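# Flip an upside-down carton and restack it bar code up

## Task

Find the carton sitting on top of a stack with its bar code facing down, turn it over, and set it back on top of a stack so the bar code faces up, it points the same way as the cartons under it, and its edges line up with theirs. Release it so it stays there without the robot's help, then move the grippers away.

## Robot and tools

Robot: two arms, left_arm and right_arm, each with a parallel two-finger gripper and a wrist camera (cam_left_wrist, cam_right_wrist, both 504x504 pixels). Arm bases in the scene frame: left_arm at (+0.039, +0.311, 0) m, quat_wxyz (+0.998, 0, 0, +0.064); right_arm at (+0.001, -0.302, 0) m, quat_wxyz (+0.999, 0, 0, -0.051). The names are labels only; they do not mean sides of an image.

Frames: the scene frame has its origin on the table top midway between the arms, +z up, +x out over the table, left_arm on the +y side. Each gripper also has its own axes: fingers extend along its +z and close along its y. The reported end_effector_position is the point between the finger pads, roughly 1 cm back from the tips. Printed hand positions can be somewhat wrong, more so when reaching far.

The command row: always 14 numbers, each in [-1, 1], covering both arms even if one stays still. Order: dx, dy, dz, rx, ry, rz, opening for left_arm, then the same seven for right_arm. The first six of each arm are an offset, not a pose: they are expressed in that gripper's own axes and counted from the gripper's pose in the most recent result that showed it (before any result in the scene has shown it, and for any second or later call in one reply, they count from where the robot is when that action begins). Scale: 1.0 equals 0.6 m of travel or 180 degrees of turn; rx, ry, rz form one rotation vector. The opening is absolute, not an offset: +1 is fully open (0.094 m), -1 is closed. Sending all zeros does not hold still; it pulls the arm back to the reference pose.

execute_actions: argument actions is a list holding at most one item. An empty list just reports the state. An action is {"rows": [...], "steps": n} with 1 to 15 rows and n up to 15 (default 15); each step lasts 1/30 s, every row is measured from the same reference pose (not chained), and the last row repeats if rows run out. A wait is {"steps": n} with n up to 300, counted from the previous result, so thinking time eats into it. Optional pictures (true/false) controls whether camera images come back; by default they do. A refused call moves nothing.

move: argument target is one 14-number row as above (offsets plus absolute openings); optional speed in m/s, 0.002 to 0.5, default 0.25, with turning capped at twice that value in rad/s. Both grippers travel in straight lines and finish together, lasting 0.5 to 10 s; longer paths are cut off at 10 s. Openings are sent when the move starts. It does not avoid obstacles or the other arm. Its result adds a move: line giving the outcome (done, off_target, moving, held, fault) plus any limits (paced = commanded pose clipped; held = some steps blocked, after which the arm may jump faster than requested), and each gripper's distance from its target.

wait: argument seconds, 0 to 10; nothing new is sent and the arms just settle toward their last clipped pose.

zoom_image: camera (cam_left_wrist or cam_right_wrist) and region [x0, y0, x1, y1] in pixels, origin top-left, no larger than 504 by 504; returns an enlarged crop of that camera's latest image.

read_manual: optional section, only "licences"; returns licence text and does nothing to the robot.

finished_scene: argument scene, the number of the scene being closed; irreversible, and its result reports success. Replying without any tool call ends everything.

Reading results: the state line shows each gripper's position (m) and quat_wxyz in the scene frame. grip_measured is the finger opening on the command scale; the last joint value is the opening in metres. A Hand target line shows where the controller is currently driving each gripper. HELD marks steps where your command was partly or wholly withheld; a pose unreachable line names an arm whose command was altered by the clearance check. FAULT or OVER-TEMPERATURE FAULT lines mean an arm was stopped; MOTOR HOT warns from 75 °C (stop at 90 °C, arm drops at 100 °C), so avoid long loaded holds.

Motion behaviour: each step the target is clipped to within 70 mm and 16 degrees of the measured pose, then joints follow by damped inverse kinematics, favouring position over orientation. Arms tend to finish a centimetre or more low and sag further under zero offsets; to keep an arm still, send in the first call of a reply the offset back to its desired pose and zeros afterwards, raising the aim if it still droops. Far targets may need several actions. Joint limits (rad): waist -2.618 to 3.054, shoulder 0 to 3.142, elbow 0 to 3.142, wrist pitch -1.571 to 1.571, wrist yaw -1.571 to 1.571, wrist roll -2.094 to 2.094.

Gripping: to hold something, command an opening below grip_measured; about 0.03 lower grips firmly, smaller gaps grip lightly. Readings may be off by about 1 mm per gripper. In this task finger force is reduced to roughly 13 to 25 N per pad, so cartons can slip; occasional tugs on held parts or pushes on loose items may occur.

Avoid: letting anything fall or leave the table, fast or deep contacts (harder hits), pressing into objects, and collisions or pushing between the two arms. Finish by opening the gripper with the carton resting on its own, then lift clear.

Each tool is called after "Call:" by a JSON object that holds its "fn" and its "kwargs".

## Session

Call:
{"fn": "execute_actions", "kwargs": {"actions": []}}

Scene clock: 0.00 s of 4500.00 s.
left_arm: end_effector_position=(+0.2501, +0.3302, +0.2247) grip_measured=+1.000 end_effector_quat_wxyz=(+0.566, +0.439, +0.649, +0.259) | right_arm: end_effector_position=(+0.4989, +0.0726, +0.3030) grip_measured=+1.000 end_effector_quat_wxyz=(+0.293, -0.233, +0.760, +0.531)
Joint positions: left_arm=[ 0.733  0.287  0.457 -0.593  0.986  1.382  0.094] | right_arm=[ 0.519  2.323  2.359 -0.476 -0.898  0.416  0.094]
Joint velocities: left_arm=[-0.007 -0.002  0.012 -0.007  0.007 -0.007  0.   ] | right_arm=[-0.017  0.012 -0.007  0.022 -0.007 -0.066  0.   ]
Hand target (left_arm): +0.249, +0.328, +0.228; +0.568, +0.439, +0.647, +0.257
Hand target (right_arm): +0.496, +0.072, +0.317; +0.305, -0.243, +0.751, +0.533

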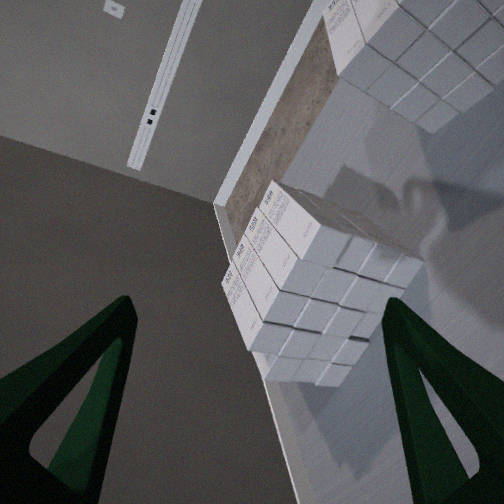

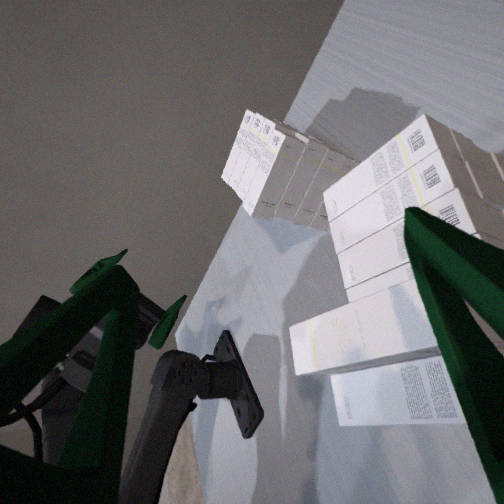

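Call:
{"fn": "move", "kwargs": {"target": [0,0,0,0,0,0,1, 0.10,0.297,-0.316,0.394,-0.023,0,1], "speed": 0.3}}

Scene clock: 11.03 s of 4500.00 s.
left_arm: end_effector_position=(+0.2501, +0.3303, +0.2246) grip_measured=+1.000 end_effector_quat_wxyz=(+0.565, +0.439, +0.649, +0.259) | right_arm: end_effector_position=(+0.3045, -0.0473, +0.4255) grip_measured=+1.000 end_effector_quat_wxyz=(+0.454, -0.020, +0.889, +0.051)
Joint positions: left_arm=[ 0.733  0.287  0.457 -0.593  0.985  1.383  0.094] | right_arm=[ 1.072  1.861  2.598 -1.556  0.648  0.662  0.094]
Joint velocities: left_arm=[ 0.012 -0.007 -0.007 -0.081 -0.022 -0.037  0.   ] | right_arm=[-0.017 -0.007 -0.017 -0.037  0.037 -0.022  0.   ]
Hand target (left_arm): +0.250, +0.330, +0.225; +0.566, +0.439, +0.649, +0.259
Hand target (right_arm): +0.301, -0.056, +0.429; +0.459, -0.016, +0.887, +0.043
Off the commanded pose (left_arm): 0.000 m, 0 deg.
Off the commanded pose (right_arm): 0.008 m, 9 deg.
joint sent to its limit (right arm) — the command would take joint 4 (wrist pitch) past its lower limit, so that joint was sent only as far as its limit.
After step 90, 5.30 s passed at rest.
move: off_target (right_arm)

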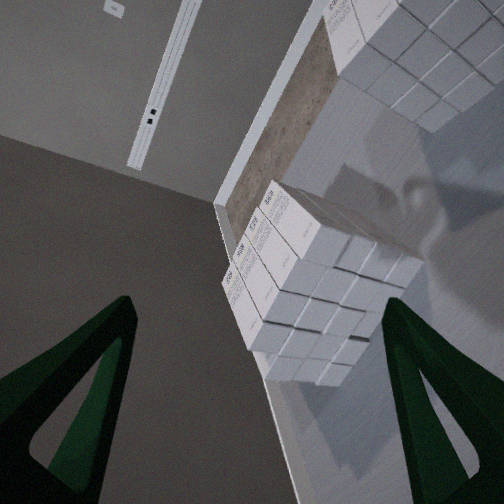

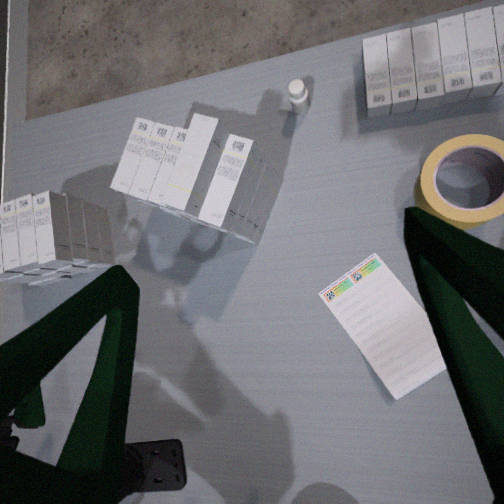

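Call:
{"fn": "move", "kwargs": {"target": [-0.223,0.193,0.21,0.043,0.176,-0.343,1, 0,0,0,0,0,0,1], "speed": 0.3}}

Scene clock: 22.40 s of 4500.00 s.
left_arm: end_effector_position=(+0.3985, +0.2555, +0.3506) grip_measured=+1.000 end_effector_quat_wxyz=(+0.390, -0.002, +0.921, +0.009) | right_arm: end_effector_position=(+0.3041, -0.0467, +0.4251) grip_measured=+1.000 end_effector_quat_wxyz=(+0.453, -0.020, +0.890, +0.052)
Joint positions: left_arm=[-0.381  1.429  1.8   -1.16  -0.197 -0.174  0.094] | right_arm=[ 1.072  1.861  2.598 -1.557  0.643  0.663  0.094]
Joint velocities: left_arm=[-0.012 -0.002 -0.002  0.007  0.037  0.022  0.   ] | right_arm=[-0.017  0.002 -0.002 -0.037  0.022  0.022  0.   ]
Hand target (left_arm): +0.398, +0.252, +0.358; +0.395, -0.001, +0.919, +0.003
Hand target (right_arm): +0.304, -0.047, +0.426; +0.454, -0.020, +0.889, +0.051
Off the commanded pose (left_arm): 0.011 m, 2 deg.
Off the commanded pose (right_arm): 0.001 m, 0 deg.
After step 90, 5.57 s passed at rest.
move: off_target (left_arm)

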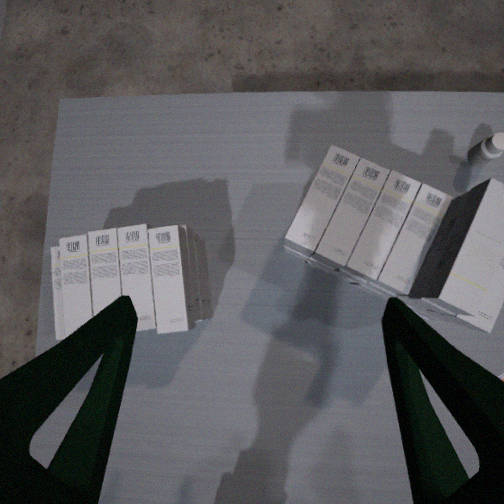

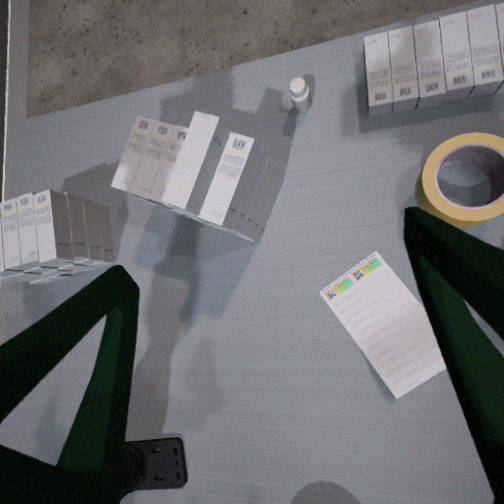

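Call:
{"fn": "move", "kwargs": {"target": [0.139,-0.26,-0.029,0.10,-0.023,0.084,0.3, 0.162,-0.079,-0.106,-0.242,-0.048,0.41,0.4], "speed": 0.25}}

Scene clock: 40.77 s of 4500.00 s.
left_arm: end_effector_position=(+0.3341, +0.1003, +0.2932) grip_measured=+0.301 end_effector_quat_wxyz=(+0.400, +0.185, +0.894, -0.077) | right_arm: end_effector_position=(+0.2037, -0.0978, +0.3750) grip_measured=+0.402 end_effector_quat_wxyz=(+0.348, +0.356, +0.621, +0.605)
Joint positions: left_arm=[-0.88   1.295  1.412 -0.881 -0.263 -0.23   0.061] | right_arm=[ 1.26   0.705  0.838 -0.163  0.629  1.587  0.066]
Joint velocities: left_arm=[-0.002 -0.032 -0.017 -0.051 -0.007 -0.037 -0.001] | right_arm=[-0.002  0.022  0.017 -0.007 -0.037 -0.007 -0.   ]
Hand target (left_arm): +0.331, +0.101, +0.298; +0.411, +0.182, +0.890, -0.081
Hand target (right_arm): +0.201, -0.101, +0.377; +0.349, +0.357, +0.614, +0.612
Off the commanded pose (left_arm): 0.009 m, 2 deg.
Off the commanded pose (right_arm): 0.007 m, 1 deg.
After step 90, 11.67 s passed at rest.
move: done

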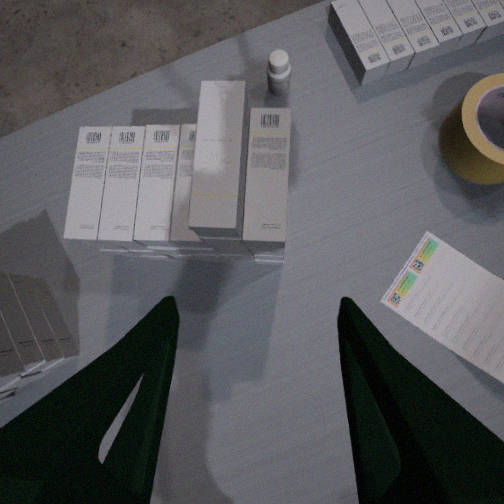

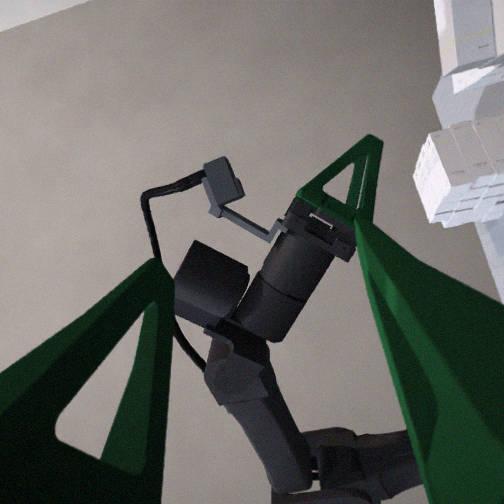

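Call:
{"fn": "move", "kwargs": {"target": [0.01,0.045,0.15,0,-0.008,0,0.3, 0,0.005,0,0,0,0,0.4], "speed": 0.12}}

Scene clock: 46.40 s of 4500.00 s.
left_arm: end_effector_position=(+0.4021, +0.0993, +0.2316) grip_measured=+0.301 end_effector_quat_wxyz=(+0.409, +0.185, +0.890, -0.079) | right_arm: end_effector_position=(+0.2038, -0.0980, +0.3755) grip_measured=+0.402 end_effector_quat_wxyz=(+0.348, +0.357, +0.620, +0.606)
Joint positions: left_arm=[-0.722  1.428  1.245 -0.538 -0.148 -0.116  0.061] | right_arm=[ 1.26   0.705  0.838 -0.161  0.631  1.59   0.066]
Joint velocities: left_arm=[-0.017  0.007  0.002 -0.051 -0.037 -0.037  0.   ] | right_arm=[-0.032 -0.012  0.012 -0.081 -0.022 -0.022 -0.001]
Hand target (left_arm): +0.404, +0.101, +0.230; +0.412, +0.184, +0.889, -0.080
Hand target (right_arm): +0.204, -0.098, +0.378; +0.348, +0.356, +0.621, +0.606
Off the commanded pose (left_arm): 0.003 m, 0 deg.
Off the commanded pose (right_arm): 0.003 m, 0 deg.
After step 90, 1.23 s passed at rest.
move: done

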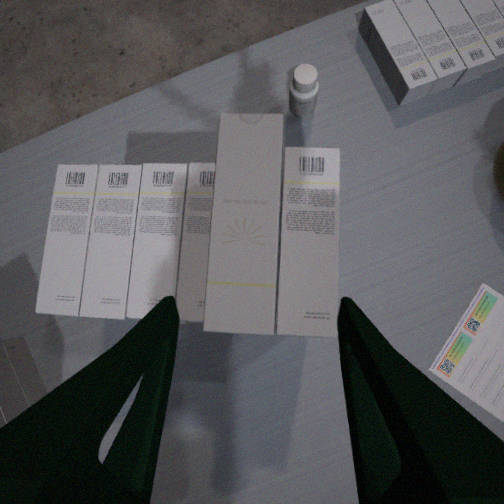

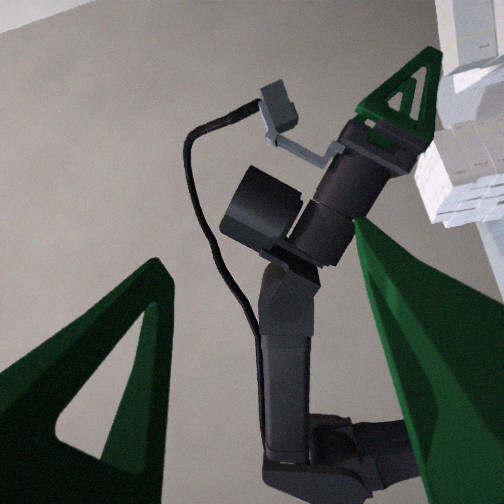

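Call:
{"fn": "move", "kwargs": {"target": [0.03,0.016,0.063,0.006,0,0.005,0.15, 0,0.005,0,0,0,0,0.4], "speed": 0.06}}

Scene clock: 52.30 s of 4500.00 s.
left_arm: end_effector_position=(+0.4204, +0.0996, +0.1975) grip_measured=+0.151 end_effector_quat_wxyz=(+0.407, +0.196, +0.888, -0.085) | right_arm: end_effector_position=(+0.2038, -0.0980, +0.3755) grip_measured=+0.402 end_effector_quat_wxyz=(+0.347, +0.358, +0.619, +0.607)
Joint positions: left_arm=[-0.675  1.485  1.16  -0.392 -0.093 -0.069  0.054] | right_arm=[ 1.26   0.705  0.838 -0.161  0.631  1.592  0.066]
Joint velocities: left_arm=[-0.007  0.002 -0.007  0.037  0.037  0.007  0.   ] | right_arm=[-0.002 -0.007  0.017 -0.051 -0.037  0.022 -0.001]
Hand target (left_arm): +0.422, +0.102, +0.194; +0.408, +0.196, +0.888, -0.085
Hand target (right_arm): +0.204, -0.098, +0.378; +0.348, +0.357, +0.620, +0.606
Off the commanded pose (left_arm): 0.005 m, 0 deg.
Off the commanded pose (right_arm): 0.003 m, 0 deg.
After step 90, 1.67 s passed at rest.
move: done

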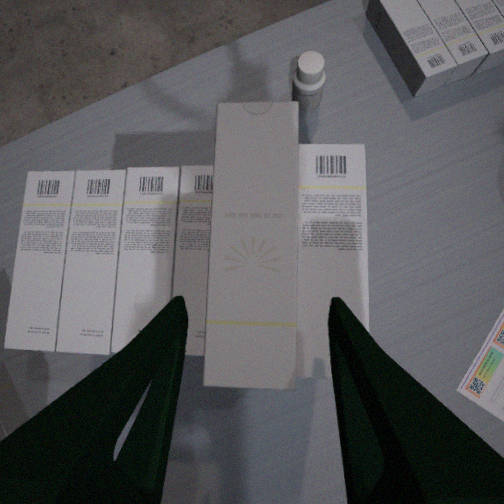

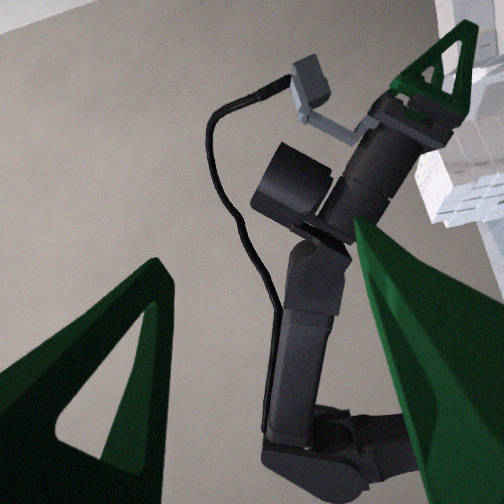

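Call:
{"fn": "move", "kwargs": {"target": [0.009,0.008,0.008,0,0,0,0.0, 0,0.005,0,0,0,0,0.4], "speed": 0.03}}

Call:
{"fn": "execute_actions", "kwargs": {"actions": [{"rows":[[0,0,0,0,0,0,-0.2,0,0,0,0,0,0,0.4],[0,0,0,0,0,0,-0.3,0,0,0,0,0,0,0.4],[0,0,0,0,0,0,-0.5,0,0,0,0,0,0,0.4]],"steps":15}]}}

Scene clock: 56.97 s of 4500.00 s.
left_arm: end_effector_position=(+0.4231, +0.1004, +0.1997) grip_measured=+0.001 end_effector_quat_wxyz=(+0.412, +0.196, +0.886, -0.087) | right_arm: end_effector_position=(+0.2038, -0.0980, +0.3755) grip_measured=+0.402 end_effector_quat_wxyz=(+0.347, +0.358, +0.619, +0.607)
Joint positions: left_arm=[-0.668  1.485  1.16  -0.379 -0.087 -0.064  0.047] | right_arm=[ 1.26   0.705  0.838 -0.161  0.631  1.593  0.066]
Joint velocities: left_arm=[-0.002  0.017 -0.012  0.007 -0.022  0.022  0.   ] | right_arm=[-0.002  0.007 -0.002 -0.037  0.037  0.007  0.001]
Hand target (left_arm): +0.423, +0.104, +0.191; +0.407, +0.196, +0.888, -0.085
Hand target (right_arm): +0.204, -0.098, +0.378; +0.347, +0.358, +0.619, +0.607
Off the commanded pose (left_arm): 0.010 m, 1 deg.
Off the commanded pose (right_arm): 0.003 m, 0 deg.
After step 90, 0.93 s passed at rest.
move: done

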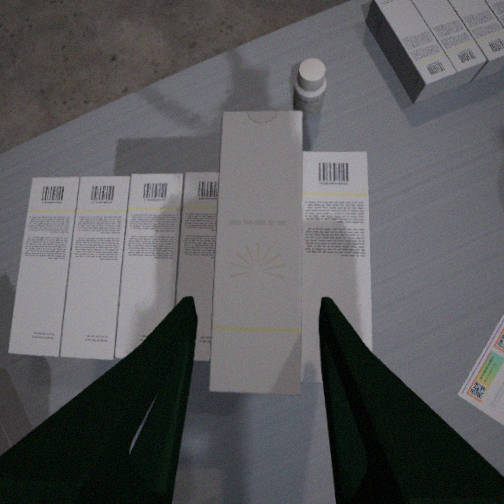

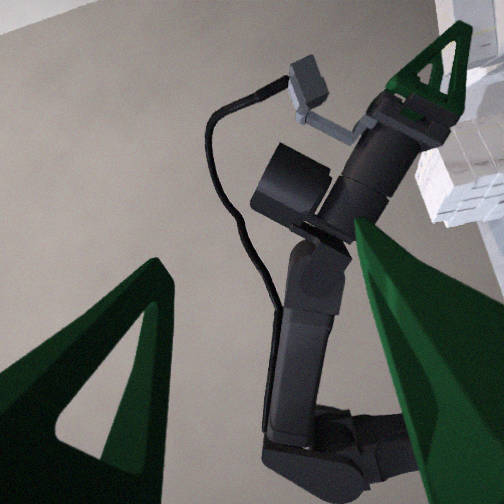

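Scene clock: 57.47 s of 4500.00 s.
left_arm: end_effector_position=(+0.4231, +0.1003, +0.1997) grip_measured=-0.311 end_effector_quat_wxyz=(+0.412, +0.196, +0.886, -0.087) | right_arm: end_effector_position=(+0.2038, -0.0980, +0.3755) grip_measured=+0.402 end_effector_quat_wxyz=(+0.346, +0.359, +0.619, +0.607)
Joint positions: left_arm=[-0.668  1.485  1.16  -0.379 -0.086 -0.064  0.032] | right_arm=[ 1.26   0.705  0.838 -0.161  0.631  1.595  0.066]
Joint velocities: left_arm=[-0.007  0.007  0.007 -0.022 -0.081  0.007  0.001] | right_arm=[-0.007 -0.007  0.007 -0.022  0.007 -0.007 -0.   ]
Hand target (left_arm): +0.423, +0.100, +0.200; +0.412, +0.196, +0.886, -0.087
Hand target (right_arm): +0.204, -0.098, +0.375; +0.347, +0.358, +0.619, +0.607
Off the commanded pose (left_arm): 0.000 m, 0 deg.
Off the commanded pose (right_arm): 0.000 m, 0 deg.
Steps of this call (steps 1 to 15: all 15 steps of this action). Readings (end_effector_position):
1: left_arm (+0.4231, +0.1004, +0.1997) | right_arm (+0.2038, -0.0980, +0.3755)
2: left_arm (+0.4231, +0.1004, +0.1997) | right_arm (+0.2038, -0.0980, +0.3755)
4: left_arm (+0.4231, +0.1004, +0.1997) | right_arm (+0.2038, -0.0980, +0.3755)
8: left_arm (+0.4231, +0.1003, +0.1997) | right_arm (+0.2038, -0.0980, +0.3755)
15: the state above

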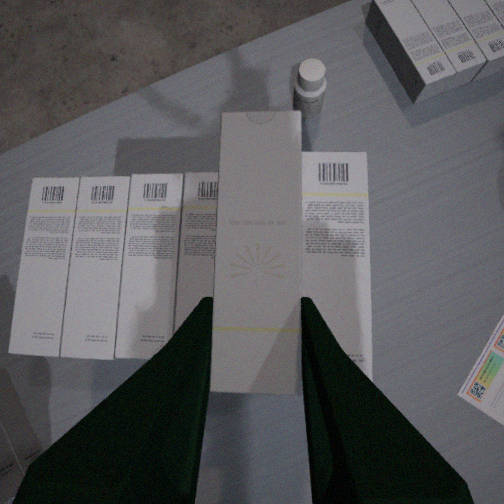

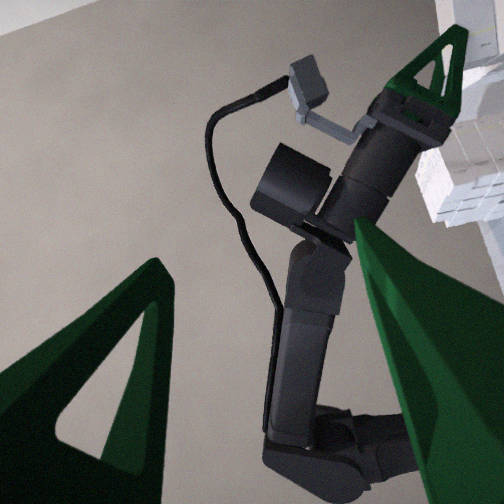

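Call:
{"fn": "execute_actions", "kwargs": {"actions": [{"rows":[[0,0,0,0,0,0,0,0,0,0,0,0,0,0.4]],"steps":8}], "pictures": false}}

Call:
{"fn": "move", "kwargs": {"target": [0.024,0,0.014,0.007,0.005,0.006,0.0, 0,0,0,0,0,0,0.4], "speed": 0.03}}

Scene clock: 60.80 s of 4500.00 s.
left_arm: end_effector_position=(+0.4231, +0.1003, +0.1997) grip_measured=-0.001 end_effector_quat_wxyz=(+0.412, +0.196, +0.886, -0.087) | right_arm: end_effector_position=(+0.2038, -0.0980, +0.3755) grip_measured=+0.402 end_effector_quat_wxyz=(+0.346, +0.359, +0.618, +0.607)
Joint positions: left_arm=[-0.668  1.485  1.16  -0.379 -0.086 -0.064  0.047] | right_arm=[ 1.26   0.705  0.838 -0.161  0.631  1.597  0.066]
Joint velocities: left_arm=[-0.002 -0.017 -0.007  0.007  0.022 -0.007  0.   ] | right_arm=[-0.012 -0.017 -0.002  0.007 -0.081 -0.007  0.   ]
Hand target (left_arm): +0.423, +0.100, +0.200; +0.412, +0.196, +0.886, -0.087
Hand target (right_arm): +0.204, -0.098, +0.375; +0.346, +0.359, +0.619, +0.607
Off the commanded pose (left_arm): 0.000 m, 0 deg.
Off the commanded pose (right_arm): 0.000 m, 0 deg.
Steps of this call (steps 1 to 90: nothing new was sent; then 0.07 s passed at rest; steps 91 to 98: all 8 steps of this action). Readings (end_effector_position):
91: left_arm (+0.4231, +0.1003, +0.1997) | right_arm (+0.2038, -0.0980, +0.3755)
92: left_arm (+0.4231, +0.1003, +0.1997) | right_arm (+0.2038, -0.0980, +0.3755)
94: left_arm (+0.4231, +0.1003, +0.1997) | right_arm (+0.2038, -0.0980, +0.3755)
98: the state above

Scene clock: 61.83 s of 4500.00 s.
left_arm: end_effector_position=(+0.4178, +0.0982, +0.1873) grip_measured=-0.001 end_effector_quat_wxyz=(+0.403, +0.211, +0.886, -0.092) | right_arm: end_effector_position=(+0.2038, -0.0980, +0.3755) grip_measured=+0.402 end_effector_quat_wxyz=(+0.345, +0.360, +0.618, +0.608)
Joint positions: left_arm=[-0.668  1.485  1.124 -0.36  -0.061 -0.044  0.047] | right_arm=[ 1.26   0.705  0.838 -0.161  0.631  1.599  0.066]
Joint velocities: left_arm=[-0.012  0.037 -0.002 -0.007  0.037 -0.051  0.   ] | right_arm=[ 0.007  0.002 -0.022  0.022  0.022 -0.051 -0.   ]
Hand target (left_arm): +0.421, +0.102, +0.183; +0.403, +0.209, +0.886, -0.091
Hand target (right_arm): +0.204, -0.098, +0.375; +0.346, +0.360, +0.618, +0.608
Off the commanded pose (left_arm): 0.006 m, 0 deg.
Off the commanded pose (right_arm): 0.000 m, 0 deg.
move: done

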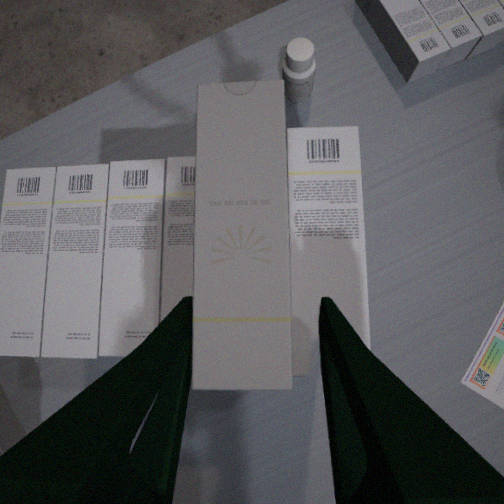

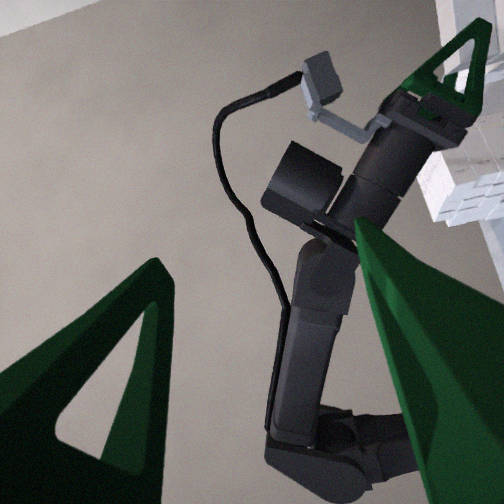

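Call:
{"fn": "execute_actions", "kwargs": {"actions": [{"rows":[[0,0.005,0,0,0,0,-0.1,0,0,0,0,0,0,0.4],[0,0.005,0,0,0,0,-0.2,0,0,0,0,0,0,0.4],[0,0.005,0,0,0,0,-0.3,0,0,0,0,0,0,0.4],[0,0.005,0,0,0,0,-0.5,0,0,0,0,0,0,0.4]],"steps":15}], "pictures": false}}

Call:
{"fn": "move", "kwargs": {"target": [-0.11,0,-0.096,0,0,0,-0.5, 0,0,0,0,0,0,0.4], "speed": 0.12}}

Call:
{"fn": "move", "kwargs": {"target": [-0.07,-0.178,-0.19,0.14,-0.005,0.122,-0.5, 0,0,0,0,0,0,0.4], "speed": 0.18}}

Scene clock: 72.10 s of 4500.00 s.
left_arm: end_effector_position=(+0.4182, +0.0975, +0.1880) grip_measured=-0.306 end_effector_quat_wxyz=(+0.404, +0.212, +0.885, -0.093) | right_arm: end_effector_position=(+0.2038, -0.0980, +0.3755) grip_measured=+0.402 end_effector_quat_wxyz=(+0.344, +0.361, +0.618, +0.608)
Joint positions: left_arm=[-0.668  1.485  1.124 -0.356 -0.059 -0.042  0.033] | right_arm=[ 1.26   0.705  0.838 -0.161  0.631  1.601  0.066]
Joint velocities: left_arm=[-0.012 -0.012 -0.007  0.066 -0.037 -0.007  0.   ] | right_arm=[ 0.012 -0.012 -0.012 -0.037 -0.051  0.051 -0.   ]
Hand target (left_arm): +0.419, +0.101, +0.187; +0.403, +0.211, +0.886, -0.092
Hand target (right_arm): +0.204, -0.098, +0.375; +0.345, +0.360, +0.618, +0.608
Off the commanded pose (left_arm): 0.004 m, 0 deg.
Off the commanded pose (right_arm): 0.000 m, 0 deg.
Steps of this call (steps 1 to 90: nothing new was sent; then 6.77 s passed at rest; steps 91 to 105: all 15 steps of this action). Readings (end_effector_position):
91: left_arm (+0.4183, +0.0976, +0.1881) | right_arm (+0.2038, -0.0980, +0.3755)
92: left_arm (+0.4183, +0.0976, +0.1881) | right_arm (+0.2038, -0.0980, +0.3755)
94: left_arm (+0.4182, +0.0975, +0.1880) | right_arm (+0.2038, -0.0980, +0.3755)
98: left_arm (+0.4182, +0.0975, +0.1880) | right_arm (+0.2038, -0.0980, +0.3755)
105: the state above

Scene clock: 73.73 s of 4500.00 s.
left_arm: end_effector_position=(+0.4138, +0.1001, +0.2615) grip_measured=-0.306 end_effector_quat_wxyz=(+0.391, +0.214, +0.891, -0.089) | right_arm: end_effector_position=(+0.2038, -0.0980, +0.3755) grip_measured=+0.402 end_effector_quat_wxyz=(+0.344, +0.361, +0.617, +0.609)
Joint positions: left_arm=[-0.668  1.496  1.449 -0.7   -0.059 -0.042  0.033] | right_arm=[ 1.26   0.705  0.838 -0.161  0.631  1.603  0.066]
Joint velocities: left_arm=[-0.007 -0.007  0.002 -0.007 -0.007 -0.007 -0.001] | right_arm=[-0.007 -0.002  0.027 -0.007  0.022 -0.066 -0.002]
Hand target (left_arm): +0.416, +0.097, +0.275; +0.404, +0.212, +0.885, -0.093
Hand target (right_arm): +0.204, -0.098, +0.375; +0.344, +0.361, +0.618, +0.608
Off the commanded pose (left_arm): 0.015 m, 2 deg.
Off the commanded pose (right_arm): 0.000 m, 0 deg.
move: off_target (left_arm)

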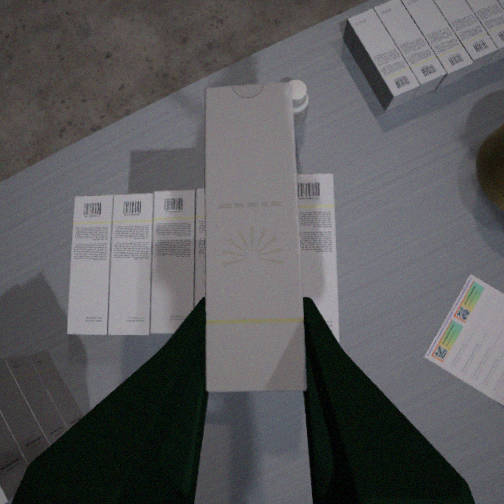

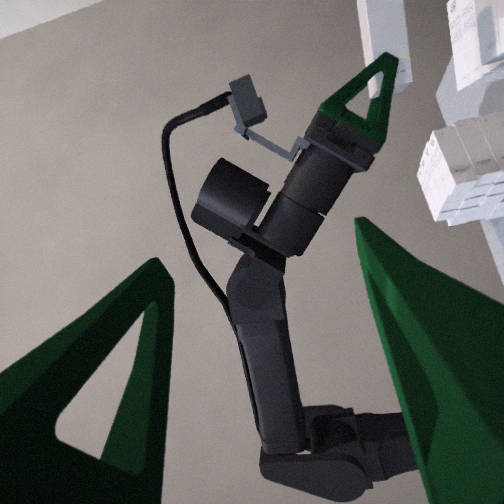

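Scene clock: 76.00 s of 4500.00 s.
left_arm: end_effector_position=(+0.3170, +0.0333, +0.3546) grip_measured=-0.305 end_effector_quat_wxyz=(+0.339, +0.451, +0.802, -0.197) | right_arm: end_effector_position=(+0.2038, -0.0980, +0.3755) grip_measured=+0.402 end_effector_quat_wxyz=(+0.343, +0.362, +0.617, +0.609)
Joint positions: left_arm=[-0.798  1.555  1.931 -1.177  0.264  0.249  0.033] | right_arm=[ 1.26   0.705  0.838 -0.161  0.631  1.605  0.066]
Joint velocities: left_arm=[-0.017  0.002 -0.012 -0.081  0.007 -0.022 -0.   ] | right_arm=[ 0.007 -0.002 -0.022 -0.007  0.022  0.022  0.   ]
Hand target (left_arm): +0.313, +0.029, +0.367; +0.351, +0.458, +0.791, -0.205
Hand target (right_arm): +0.204, -0.098, +0.375; +0.344, +0.361, +0.617, +0.609
Off the commanded pose (left_arm): 0.015 m, 2 deg.
Off the commanded pose (right_arm): 0.000 m, 0 deg.
move: off_target (left_arm)

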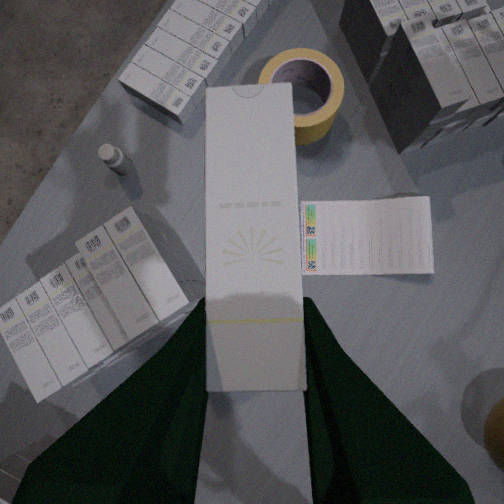

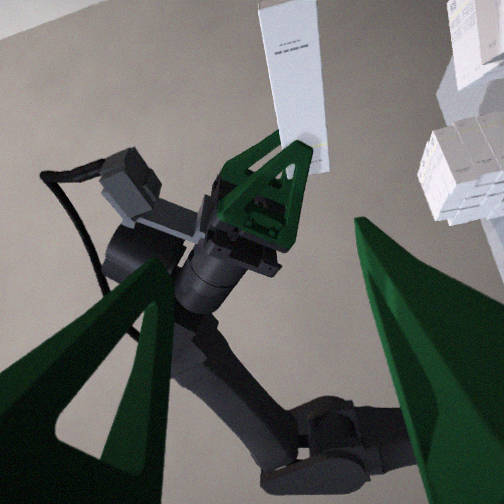

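Call:
{"fn": "move", "kwargs": {"target": [-0.032,0,-0.027,0,-0.025,0,-0.5, 0.03,0.02,0.2,0,0,0,0.4], "speed": 0.12}}

Scene clock: 82.17 s of 4500.00 s.
left_arm: end_effector_position=(+0.3153, +0.0319, +0.3550) grip_measured=-0.305 end_effector_quat_wxyz=(+0.337, +0.450, +0.802, -0.204) | right_arm: end_effector_position=(+0.2940, -0.0212, +0.3693) grip_measured=+0.402 end_effector_quat_wxyz=(+0.339, +0.366, +0.628, +0.597)
Joint positions: left_arm=[-0.798  1.555  1.931 -1.177  0.276  0.241  0.033] | right_arm=[1.038 1.162 1.014 0.086 0.409 1.606 0.066]
Joint velocities: left_arm=[ 0.012 -0.007  0.002 -0.081  0.007 -0.066  0.001] | right_arm=[ 0.007  0.022 -0.022  0.022 -0.007 -0.022 -0.   ]
Hand target (left_arm): +0.317, +0.033, +0.379; +0.370, +0.444, +0.787, -0.214
Hand target (right_arm): +0.296, -0.022, +0.385; +0.344, +0.361, +0.617, +0.609
Off the commanded pose (left_arm): 0.025 m, 4 deg.
Off the commanded pose (right_arm): 0.016 m, 2 deg.
After step 90, 1.60 s passed at rest.
move: off_target (left_arm, right_arm)

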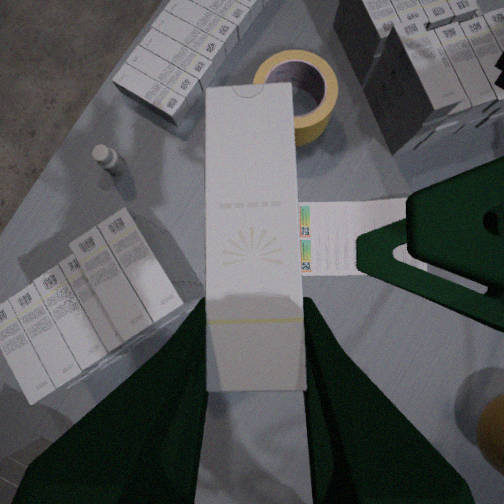

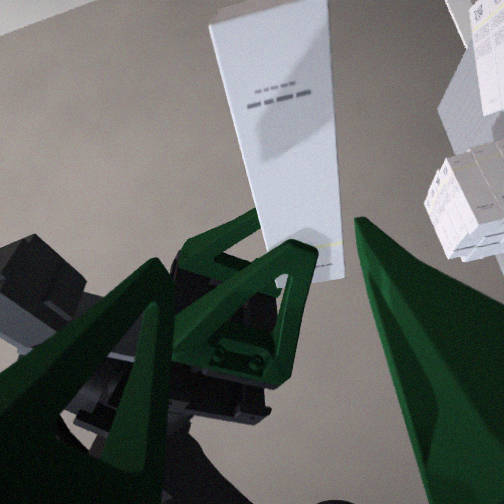

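Call:
{"fn": "move", "kwargs": {"target": [-0.04,0,-0.034,0,-0.045,0,-0.5, 0,0.02,0,0,0,0,0.4], "speed": 0.05}}

Scene clock: 88.97 s of 4500.00 s.
left_arm: end_effector_position=(+0.3178, +0.0278, +0.3750) grip_measured=-0.305 end_effector_quat_wxyz=(+0.374, +0.440, +0.784, -0.226) | right_arm: end_effector_position=(+0.2936, -0.0217, +0.3721) grip_measured=+0.402 end_effector_quat_wxyz=(+0.338, +0.366, +0.632, +0.594)
Joint positions: left_arm=[-0.788  1.522  1.912 -1.096  0.309  0.221  0.033] | right_arm=[1.038 1.162 1.034 0.056 0.408 1.608 0.066]
Joint velocities: left_arm=[ 0.007 -0.002 -0.012  0.081  0.007 -0.007 -0.001] | right_arm=[-0.017 -0.012 -0.002 -0.022 -0.081  0.051  0.001]
Hand target (left_arm): +0.316, +0.031, +0.386; +0.392, +0.436, +0.776, -0.235
Hand target (right_arm): +0.294, -0.021, +0.381; +0.339, +0.366, +0.628, +0.597
Off the commanded pose (left_arm): 0.012 m, 3 deg.
Off the commanded pose (right_arm): 0.009 m, 1 deg.
After step 90, 2.17 s passed at rest.
move: off_target (left_arm)

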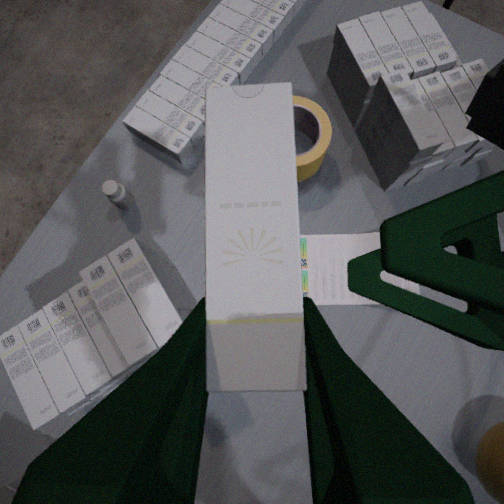

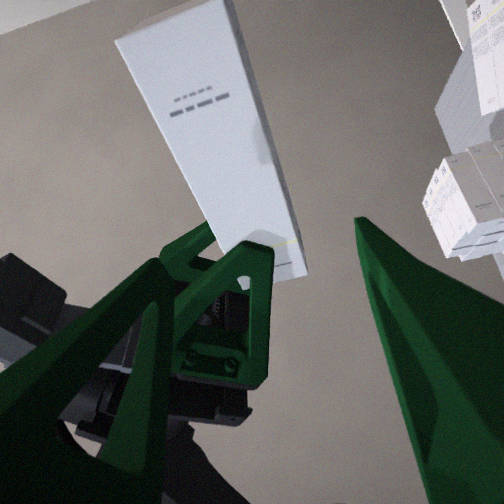

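Call:
{"fn": "move", "kwargs": {"target": [0,0,0,0,0,0,-0.5, -0.012,0.04,0.07,-0.015,0,-0.018,0.4], "speed": 0.05}}

Scene clock: 99.67 s of 4500.00 s.
left_arm: end_effector_position=(+0.3180, +0.0277, +0.3760) grip_measured=-0.305 end_effector_quat_wxyz=(+0.375, +0.440, +0.784, -0.227) | right_arm: end_effector_position=(+0.3312, -0.0058, +0.3772) grip_measured=+0.402 end_effector_quat_wxyz=(+0.357, +0.347, +0.638, +0.587)
Joint positions: left_arm=[-0.788  1.521  1.912 -1.093  0.309  0.22   0.033] | right_arm=[0.962 1.302 1.134 0.109 0.333 1.542 0.066]
Joint velocities: left_arm=[ 0.002 -0.007  0.002 -0.11  -0.022 -0.007 -0.   ] | right_arm=[-0.012 -0.002  0.002 -0.022  0.007  0.007 -0.001]
Hand target (left_arm): +0.318, +0.028, +0.375; +0.374, +0.440, +0.784, -0.226
Hand target (right_arm): +0.334, -0.006, +0.393; +0.363, +0.340, +0.628, +0.599
Off the commanded pose (left_arm): 0.001 m, 0 deg.
Off the commanded pose (right_arm): 0.016 m, 2 deg.
After step 90, 6.40 s passed at rest.
move: off_target (right_arm)

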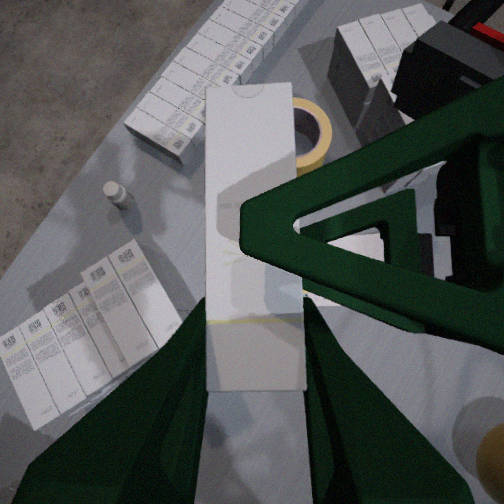

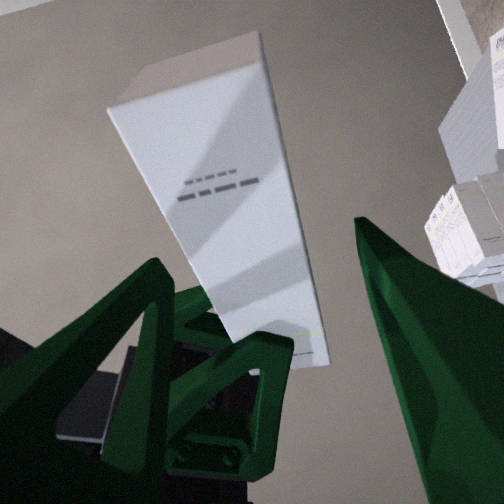

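Call:
{"fn": "move", "kwargs": {"target": [0,0,0,0,0,0,-0.5, 0,0.028,0.016,-0.01,0,0,0.0], "speed": 0.03}}

Scene clock: 103.67 s of 4500.00 s.
left_arm: end_effector_position=(+0.3180, +0.0278, +0.3760) grip_measured=-0.305 end_effector_quat_wxyz=(+0.375, +0.440, +0.784, -0.227) | right_arm: end_effector_position=(+0.3358, +0.0003, +0.3800) grip_measured=+0.002 end_effector_quat_wxyz=(+0.356, +0.346, +0.638, +0.589)
Joint positions: left_arm=[-0.788  1.521  1.912 -1.093  0.308  0.22   0.033] | right_arm=[0.962 1.331 1.163 0.112 0.33  1.542 0.047]
Joint velocities: left_arm=[-0.007  0.007 -0.002  0.022  0.066  0.007  0.001] | right_arm=[-0.007 -0.002 -0.022 -0.007 -0.022 -0.007 -0.001]
Hand target (left_arm): +0.318, +0.028, +0.376; +0.375, +0.440, +0.784, -0.227
Hand target (right_arm): +0.339, +0.000, +0.393; +0.362, +0.342, +0.629, +0.597
Off the commanded pose (left_arm): 0.000 m, 0 deg.
Off the commanded pose (right_arm): 0.014 m, 2 deg.
After step 90, 0.03 s passed at rest.
move: off_target (right_arm)

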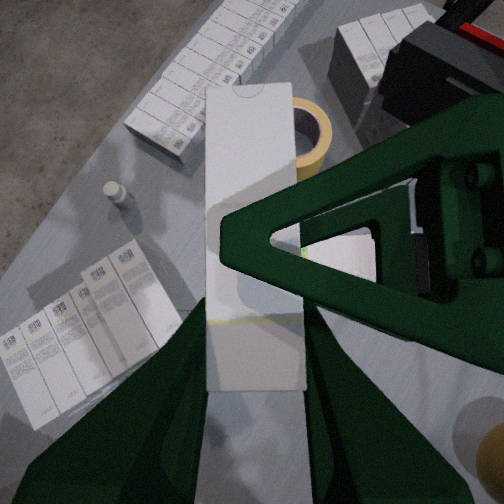

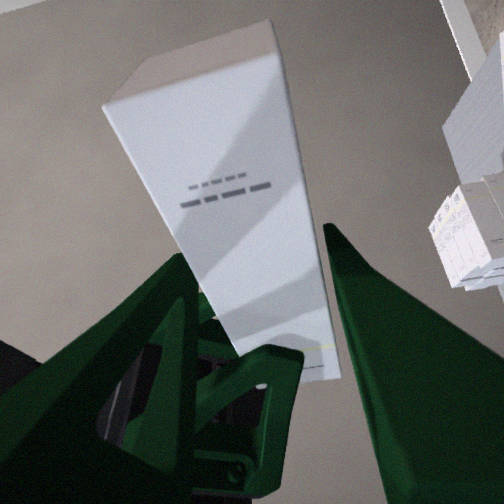

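Call:
{"fn": "execute_actions", "kwargs": {"actions": [{"rows":[[0,0,0,0,0,0,-0.5,-0.004,0.02,0,-0.008,0,0,-0.1],[0,0,0,0,0,0,-0.5,-0.004,0.02,0,-0.008,0,0,-0.2],[0,0,0,0,0,0,-0.5,-0.004,0.02,0,-0.008,0,0,-0.3],[0,0,0,0,0,0,-0.5,-0.004,0.02,0,-0.008,0,0,-0.55]],"steps":15}], "pictures": false}}

Call:
{"fn": "execute_actions", "kwargs": {"actions": [{"rows":[[0,0,0,0,0,0,-0.12,0,0.02,0,-0.008,0,0,-0.55]],"steps":12}]}}

Scene clock: 111.50 s of 4500.00 s.
left_arm: end_effector_position=(+0.3183, +0.0276, +0.3764) grip_measured=-0.305 end_effector_quat_wxyz=(+0.376, +0.439, +0.784, -0.227) | right_arm: end_effector_position=(+0.3360, -0.0001, +0.3772) grip_measured=-0.303 end_effector_quat_wxyz=(+0.356, +0.347, +0.642, +0.584)
Joint positions: left_arm=[-0.788  1.521  1.912 -1.09   0.308  0.217  0.033] | right_arm=[0.961 1.331 1.163 0.1   0.33  1.541 0.033]
Joint velocities: left_arm=[-0.007  0.007 -0.007 -0.022  0.022 -0.022 -0.001] | right_arm=[-0.017 -0.012  0.007  0.007  0.022 -0.081  0.   ]
Hand target (left_arm): +0.318, +0.028, +0.376; +0.376, +0.440, +0.784, -0.227
Hand target (right_arm): +0.337, -0.001, +0.392; +0.361, +0.341, +0.630, +0.597
Off the commanded pose (left_arm): 0.001 m, 0 deg.
Off the commanded pose (right_arm): 0.015 m, 2 deg.
Steps of this call (steps 1 to 90: nothing new was sent; then 4.33 s passed at rest; steps 91 to 105: all 15 steps of this action). Readings (end_effector_position):
91: left_arm (+0.3180, +0.0278, +0.3760) | right_arm (+0.3358, +0.0003, +0.3800)
92: left_arm (+0.3180, +0.0278, +0.3760) | right_arm (+0.3358, +0.0003, +0.3799)
94: left_arm (+0.3184, +0.0276, +0.3764) | right_arm (+0.3360, -0.0000, +0.3780)
98: left_arm (+0.3183, +0.0276, +0.3764) | right_arm (+0.3360, -0.0001, +0.3772)
105: the state above

Scene clock: 111.90 s of 4500.00 s.
left_arm: end_effector_position=(+0.3183, +0.0276, +0.3764) grip_measured=-0.121 end_effector_quat_wxyz=(+0.376, +0.439, +0.784, -0.227) | right_arm: end_effector_position=(+0.3360, -0.0001, +0.3771) grip_measured=-0.303 end_effector_quat_wxyz=(+0.356, +0.347, +0.642, +0.584)
Joint positions: left_arm=[-0.788  1.521  1.912 -1.09   0.308  0.217  0.041] | right_arm=[0.961 1.331 1.163 0.099 0.33  1.541 0.033]
Joint velocities: left_arm=[ 0.002  0.027 -0.002 -0.007  0.051  0.037 -0.   ] | right_arm=[-0.002 -0.007 -0.017  0.007  0.051  0.037  0.001]
Hand target (left_arm): +0.318, +0.028, +0.376; +0.376, +0.439, +0.784, -0.227
Hand target (right_arm): +0.336, +0.001, +0.389; +0.360, +0.342, +0.634, +0.592
Off the commanded pose (left_arm): 0.000 m, 0 deg.
Off the commanded pose (right_arm): 0.012 m, 1 deg.
Steps of this call (steps 1 to 12: all 12 steps of this action). Readings (end_effector_position):
1: left_arm (+0.3183, +0.0276, +0.3764) | right_arm (+0.3360, -0.0001, +0.3771)
2: left_arm (+0.3183, +0.0276, +0.3764) | right_arm (+0.3360, -0.0001, +0.3771)
4: left_arm (+0.3183, +0.0276, +0.3764) | right_arm (+0.3360, -0.0001, +0.3771)
8: left_arm (+0.3183, +0.0276, +0.3764) | right_arm (+0.3360, -0.0001, +0.3771)
12: the state above

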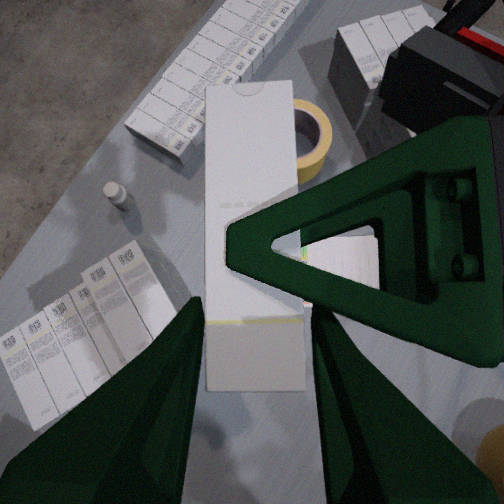

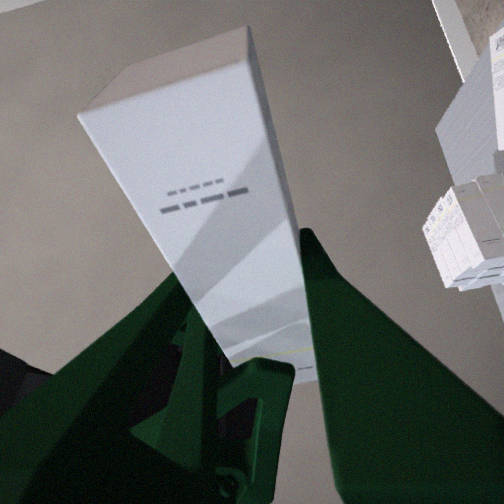

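Call:
{"fn": "move", "kwargs": {"target": [0,0,-0.22,0,0,0,-0.12, 0,0.02,0,-0.008,0,0,-0.55], "speed": 0.18}}

Call:
{"fn": "move", "kwargs": {"target": [0,0,0,0,0,0,0.0, 0,0.02,0,0,0,-0.49,-0.55], "speed": 0.5}}

Call:
{"fn": "move", "kwargs": {"target": [0,0,0,0,0,0,0.0, -0.02,0,0,0,0,-0.49,-0.55], "speed": 0.5}}

Scene clock: 117.40 s of 4500.00 s.
left_arm: end_effector_position=(+0.2653, +0.1155, +0.4552) grip_measured=-0.121 end_effector_quat_wxyz=(+0.393, +0.432, +0.779, -0.227) | right_arm: end_effector_position=(+0.3360, -0.0002, +0.3767) grip_measured=-0.303 end_effector_quat_wxyz=(+0.355, +0.347, +0.642, +0.584)
Joint positions: left_arm=[-0.576  1.493  2.348 -1.571  0.462  0.352  0.041] | right_arm=[0.961 1.331 1.163 0.098 0.33  1.543 0.033]
Joint velocities: left_arm=[ 0.002 -0.027 -0.002 -0.051  0.081  0.037 -0.   ] | right_arm=[-0.007  0.017 -0.007 -0.037  0.007 -0.007 -0.   ]
Hand target (left_arm): +0.264, +0.117, +0.456; +0.391, +0.432, +0.779, -0.231
Hand target (right_arm): +0.336, +0.001, +0.389; +0.360, +0.342, +0.634, +0.592
Off the commanded pose (left_arm): 0.004 m, 2 deg.
Off the commanded pose (right_arm): 0.012 m, 2 deg.
joint sent to its limit (left arm) — the command would take joint 4 (wrist pitch) past its lower limit, so that joint was sent only as far as its limit.
After step 90, 1.10 s passed at rest.
move: off_target (right_arm)

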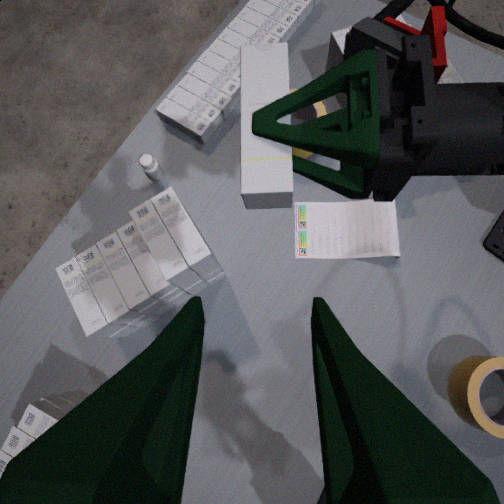

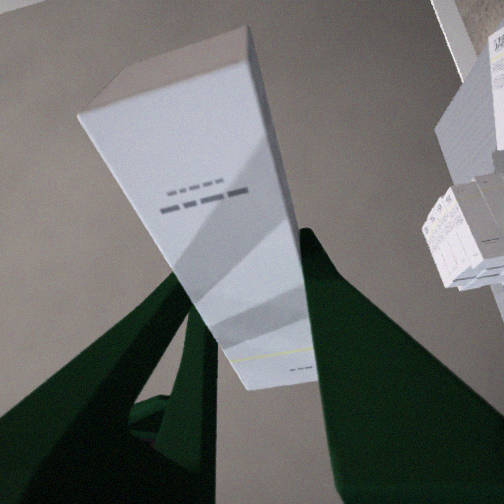

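Scene clock: 119.70 s of 4500.00 s.
left_arm: end_effector_position=(+0.2653, +0.1155, +0.4551) grip_measured=-0.001 end_effector_quat_wxyz=(+0.393, +0.432, +0.779, -0.227) | right_arm: end_effector_position=(+0.3353, -0.0010, +0.3730) grip_measured=-0.303 end_effector_quat_wxyz=(+0.650, -0.200, +0.713, +0.168)
Joint positions: left_arm=[-0.576  1.493  2.348 -1.571  0.462  0.352  0.047] | right_arm=[0.961 1.331 1.181 0.047 0.33  0.013 0.033]
Joint velocities: left_arm=[-0.012 -0.007 -0.012  0.037  0.007 -0.007 -0.   ] | right_arm=[-0.017  0.007 -0.012 -0.051 -0.066 -0.037 -0.   ]
Hand target (left_arm): +0.265, +0.116, +0.455; +0.393, +0.432, +0.779, -0.227
Hand target (right_arm): +0.336, +0.000, +0.388; +0.661, -0.197, +0.703, +0.172
Off the commanded pose (left_arm): 0.000 m, 0 deg.
Off the commanded pose (right_arm): 0.016 m, 2 deg.
move: off_target (right_arm)

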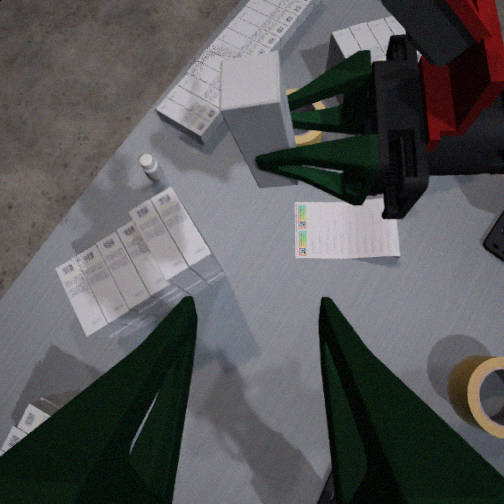

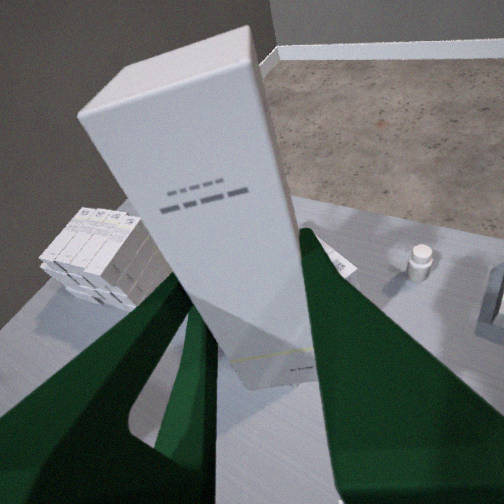

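Scene clock: 121.97 s of 4500.00 s.
left_arm: end_effector_position=(+0.2653, +0.1155, +0.4551) grip_measured=-0.001 end_effector_quat_wxyz=(+0.393, +0.432, +0.779, -0.227) | right_arm: end_effector_position=(+0.3348, -0.0016, +0.3680) grip_measured=-0.302 end_effector_quat_wxyz=(-0.570, +0.652, -0.375, +0.329)
Joint positions: left_arm=[-0.576  1.493  2.348 -1.571  0.462  0.352  0.047] | right_arm=[ 0.961  1.334  1.198 -0.006  0.33  -1.525  0.033]
Joint velocities: left_arm=[-0.007 -0.017 -0.007 -0.022  0.022  0.095 -0.001] | right_arm=[-0.002  0.017  0.002  0.007  0.022  0.037 -0.001]
Hand target (left_arm): +0.265, +0.116, +0.455; +0.393, +0.432, +0.779, -0.227
Hand target (right_arm): +0.336, -0.001, +0.385; -0.584, +0.640, -0.373, +0.332
Off the commanded pose (left_arm): 0.000 m, 0 deg.
Off the commanded pose (right_arm): 0.017 m, 2 deg.
move: off_target (right_arm)

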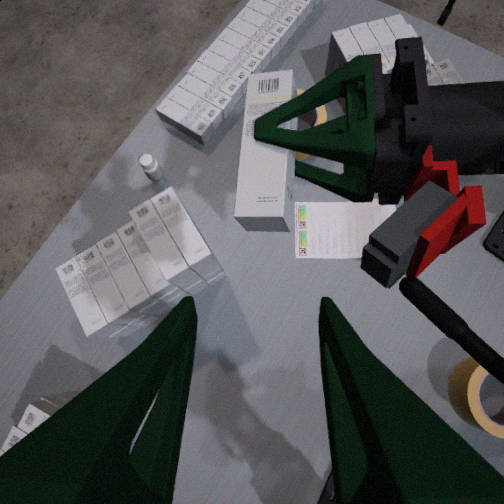

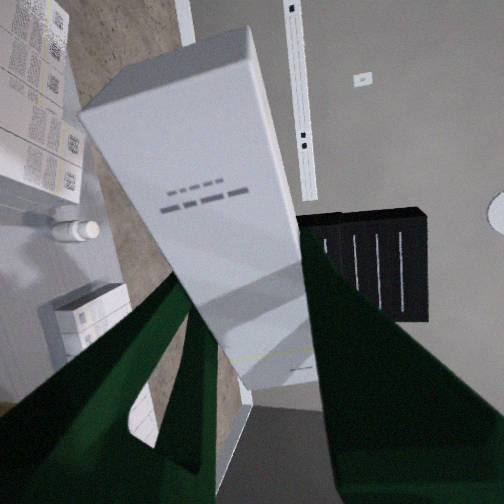

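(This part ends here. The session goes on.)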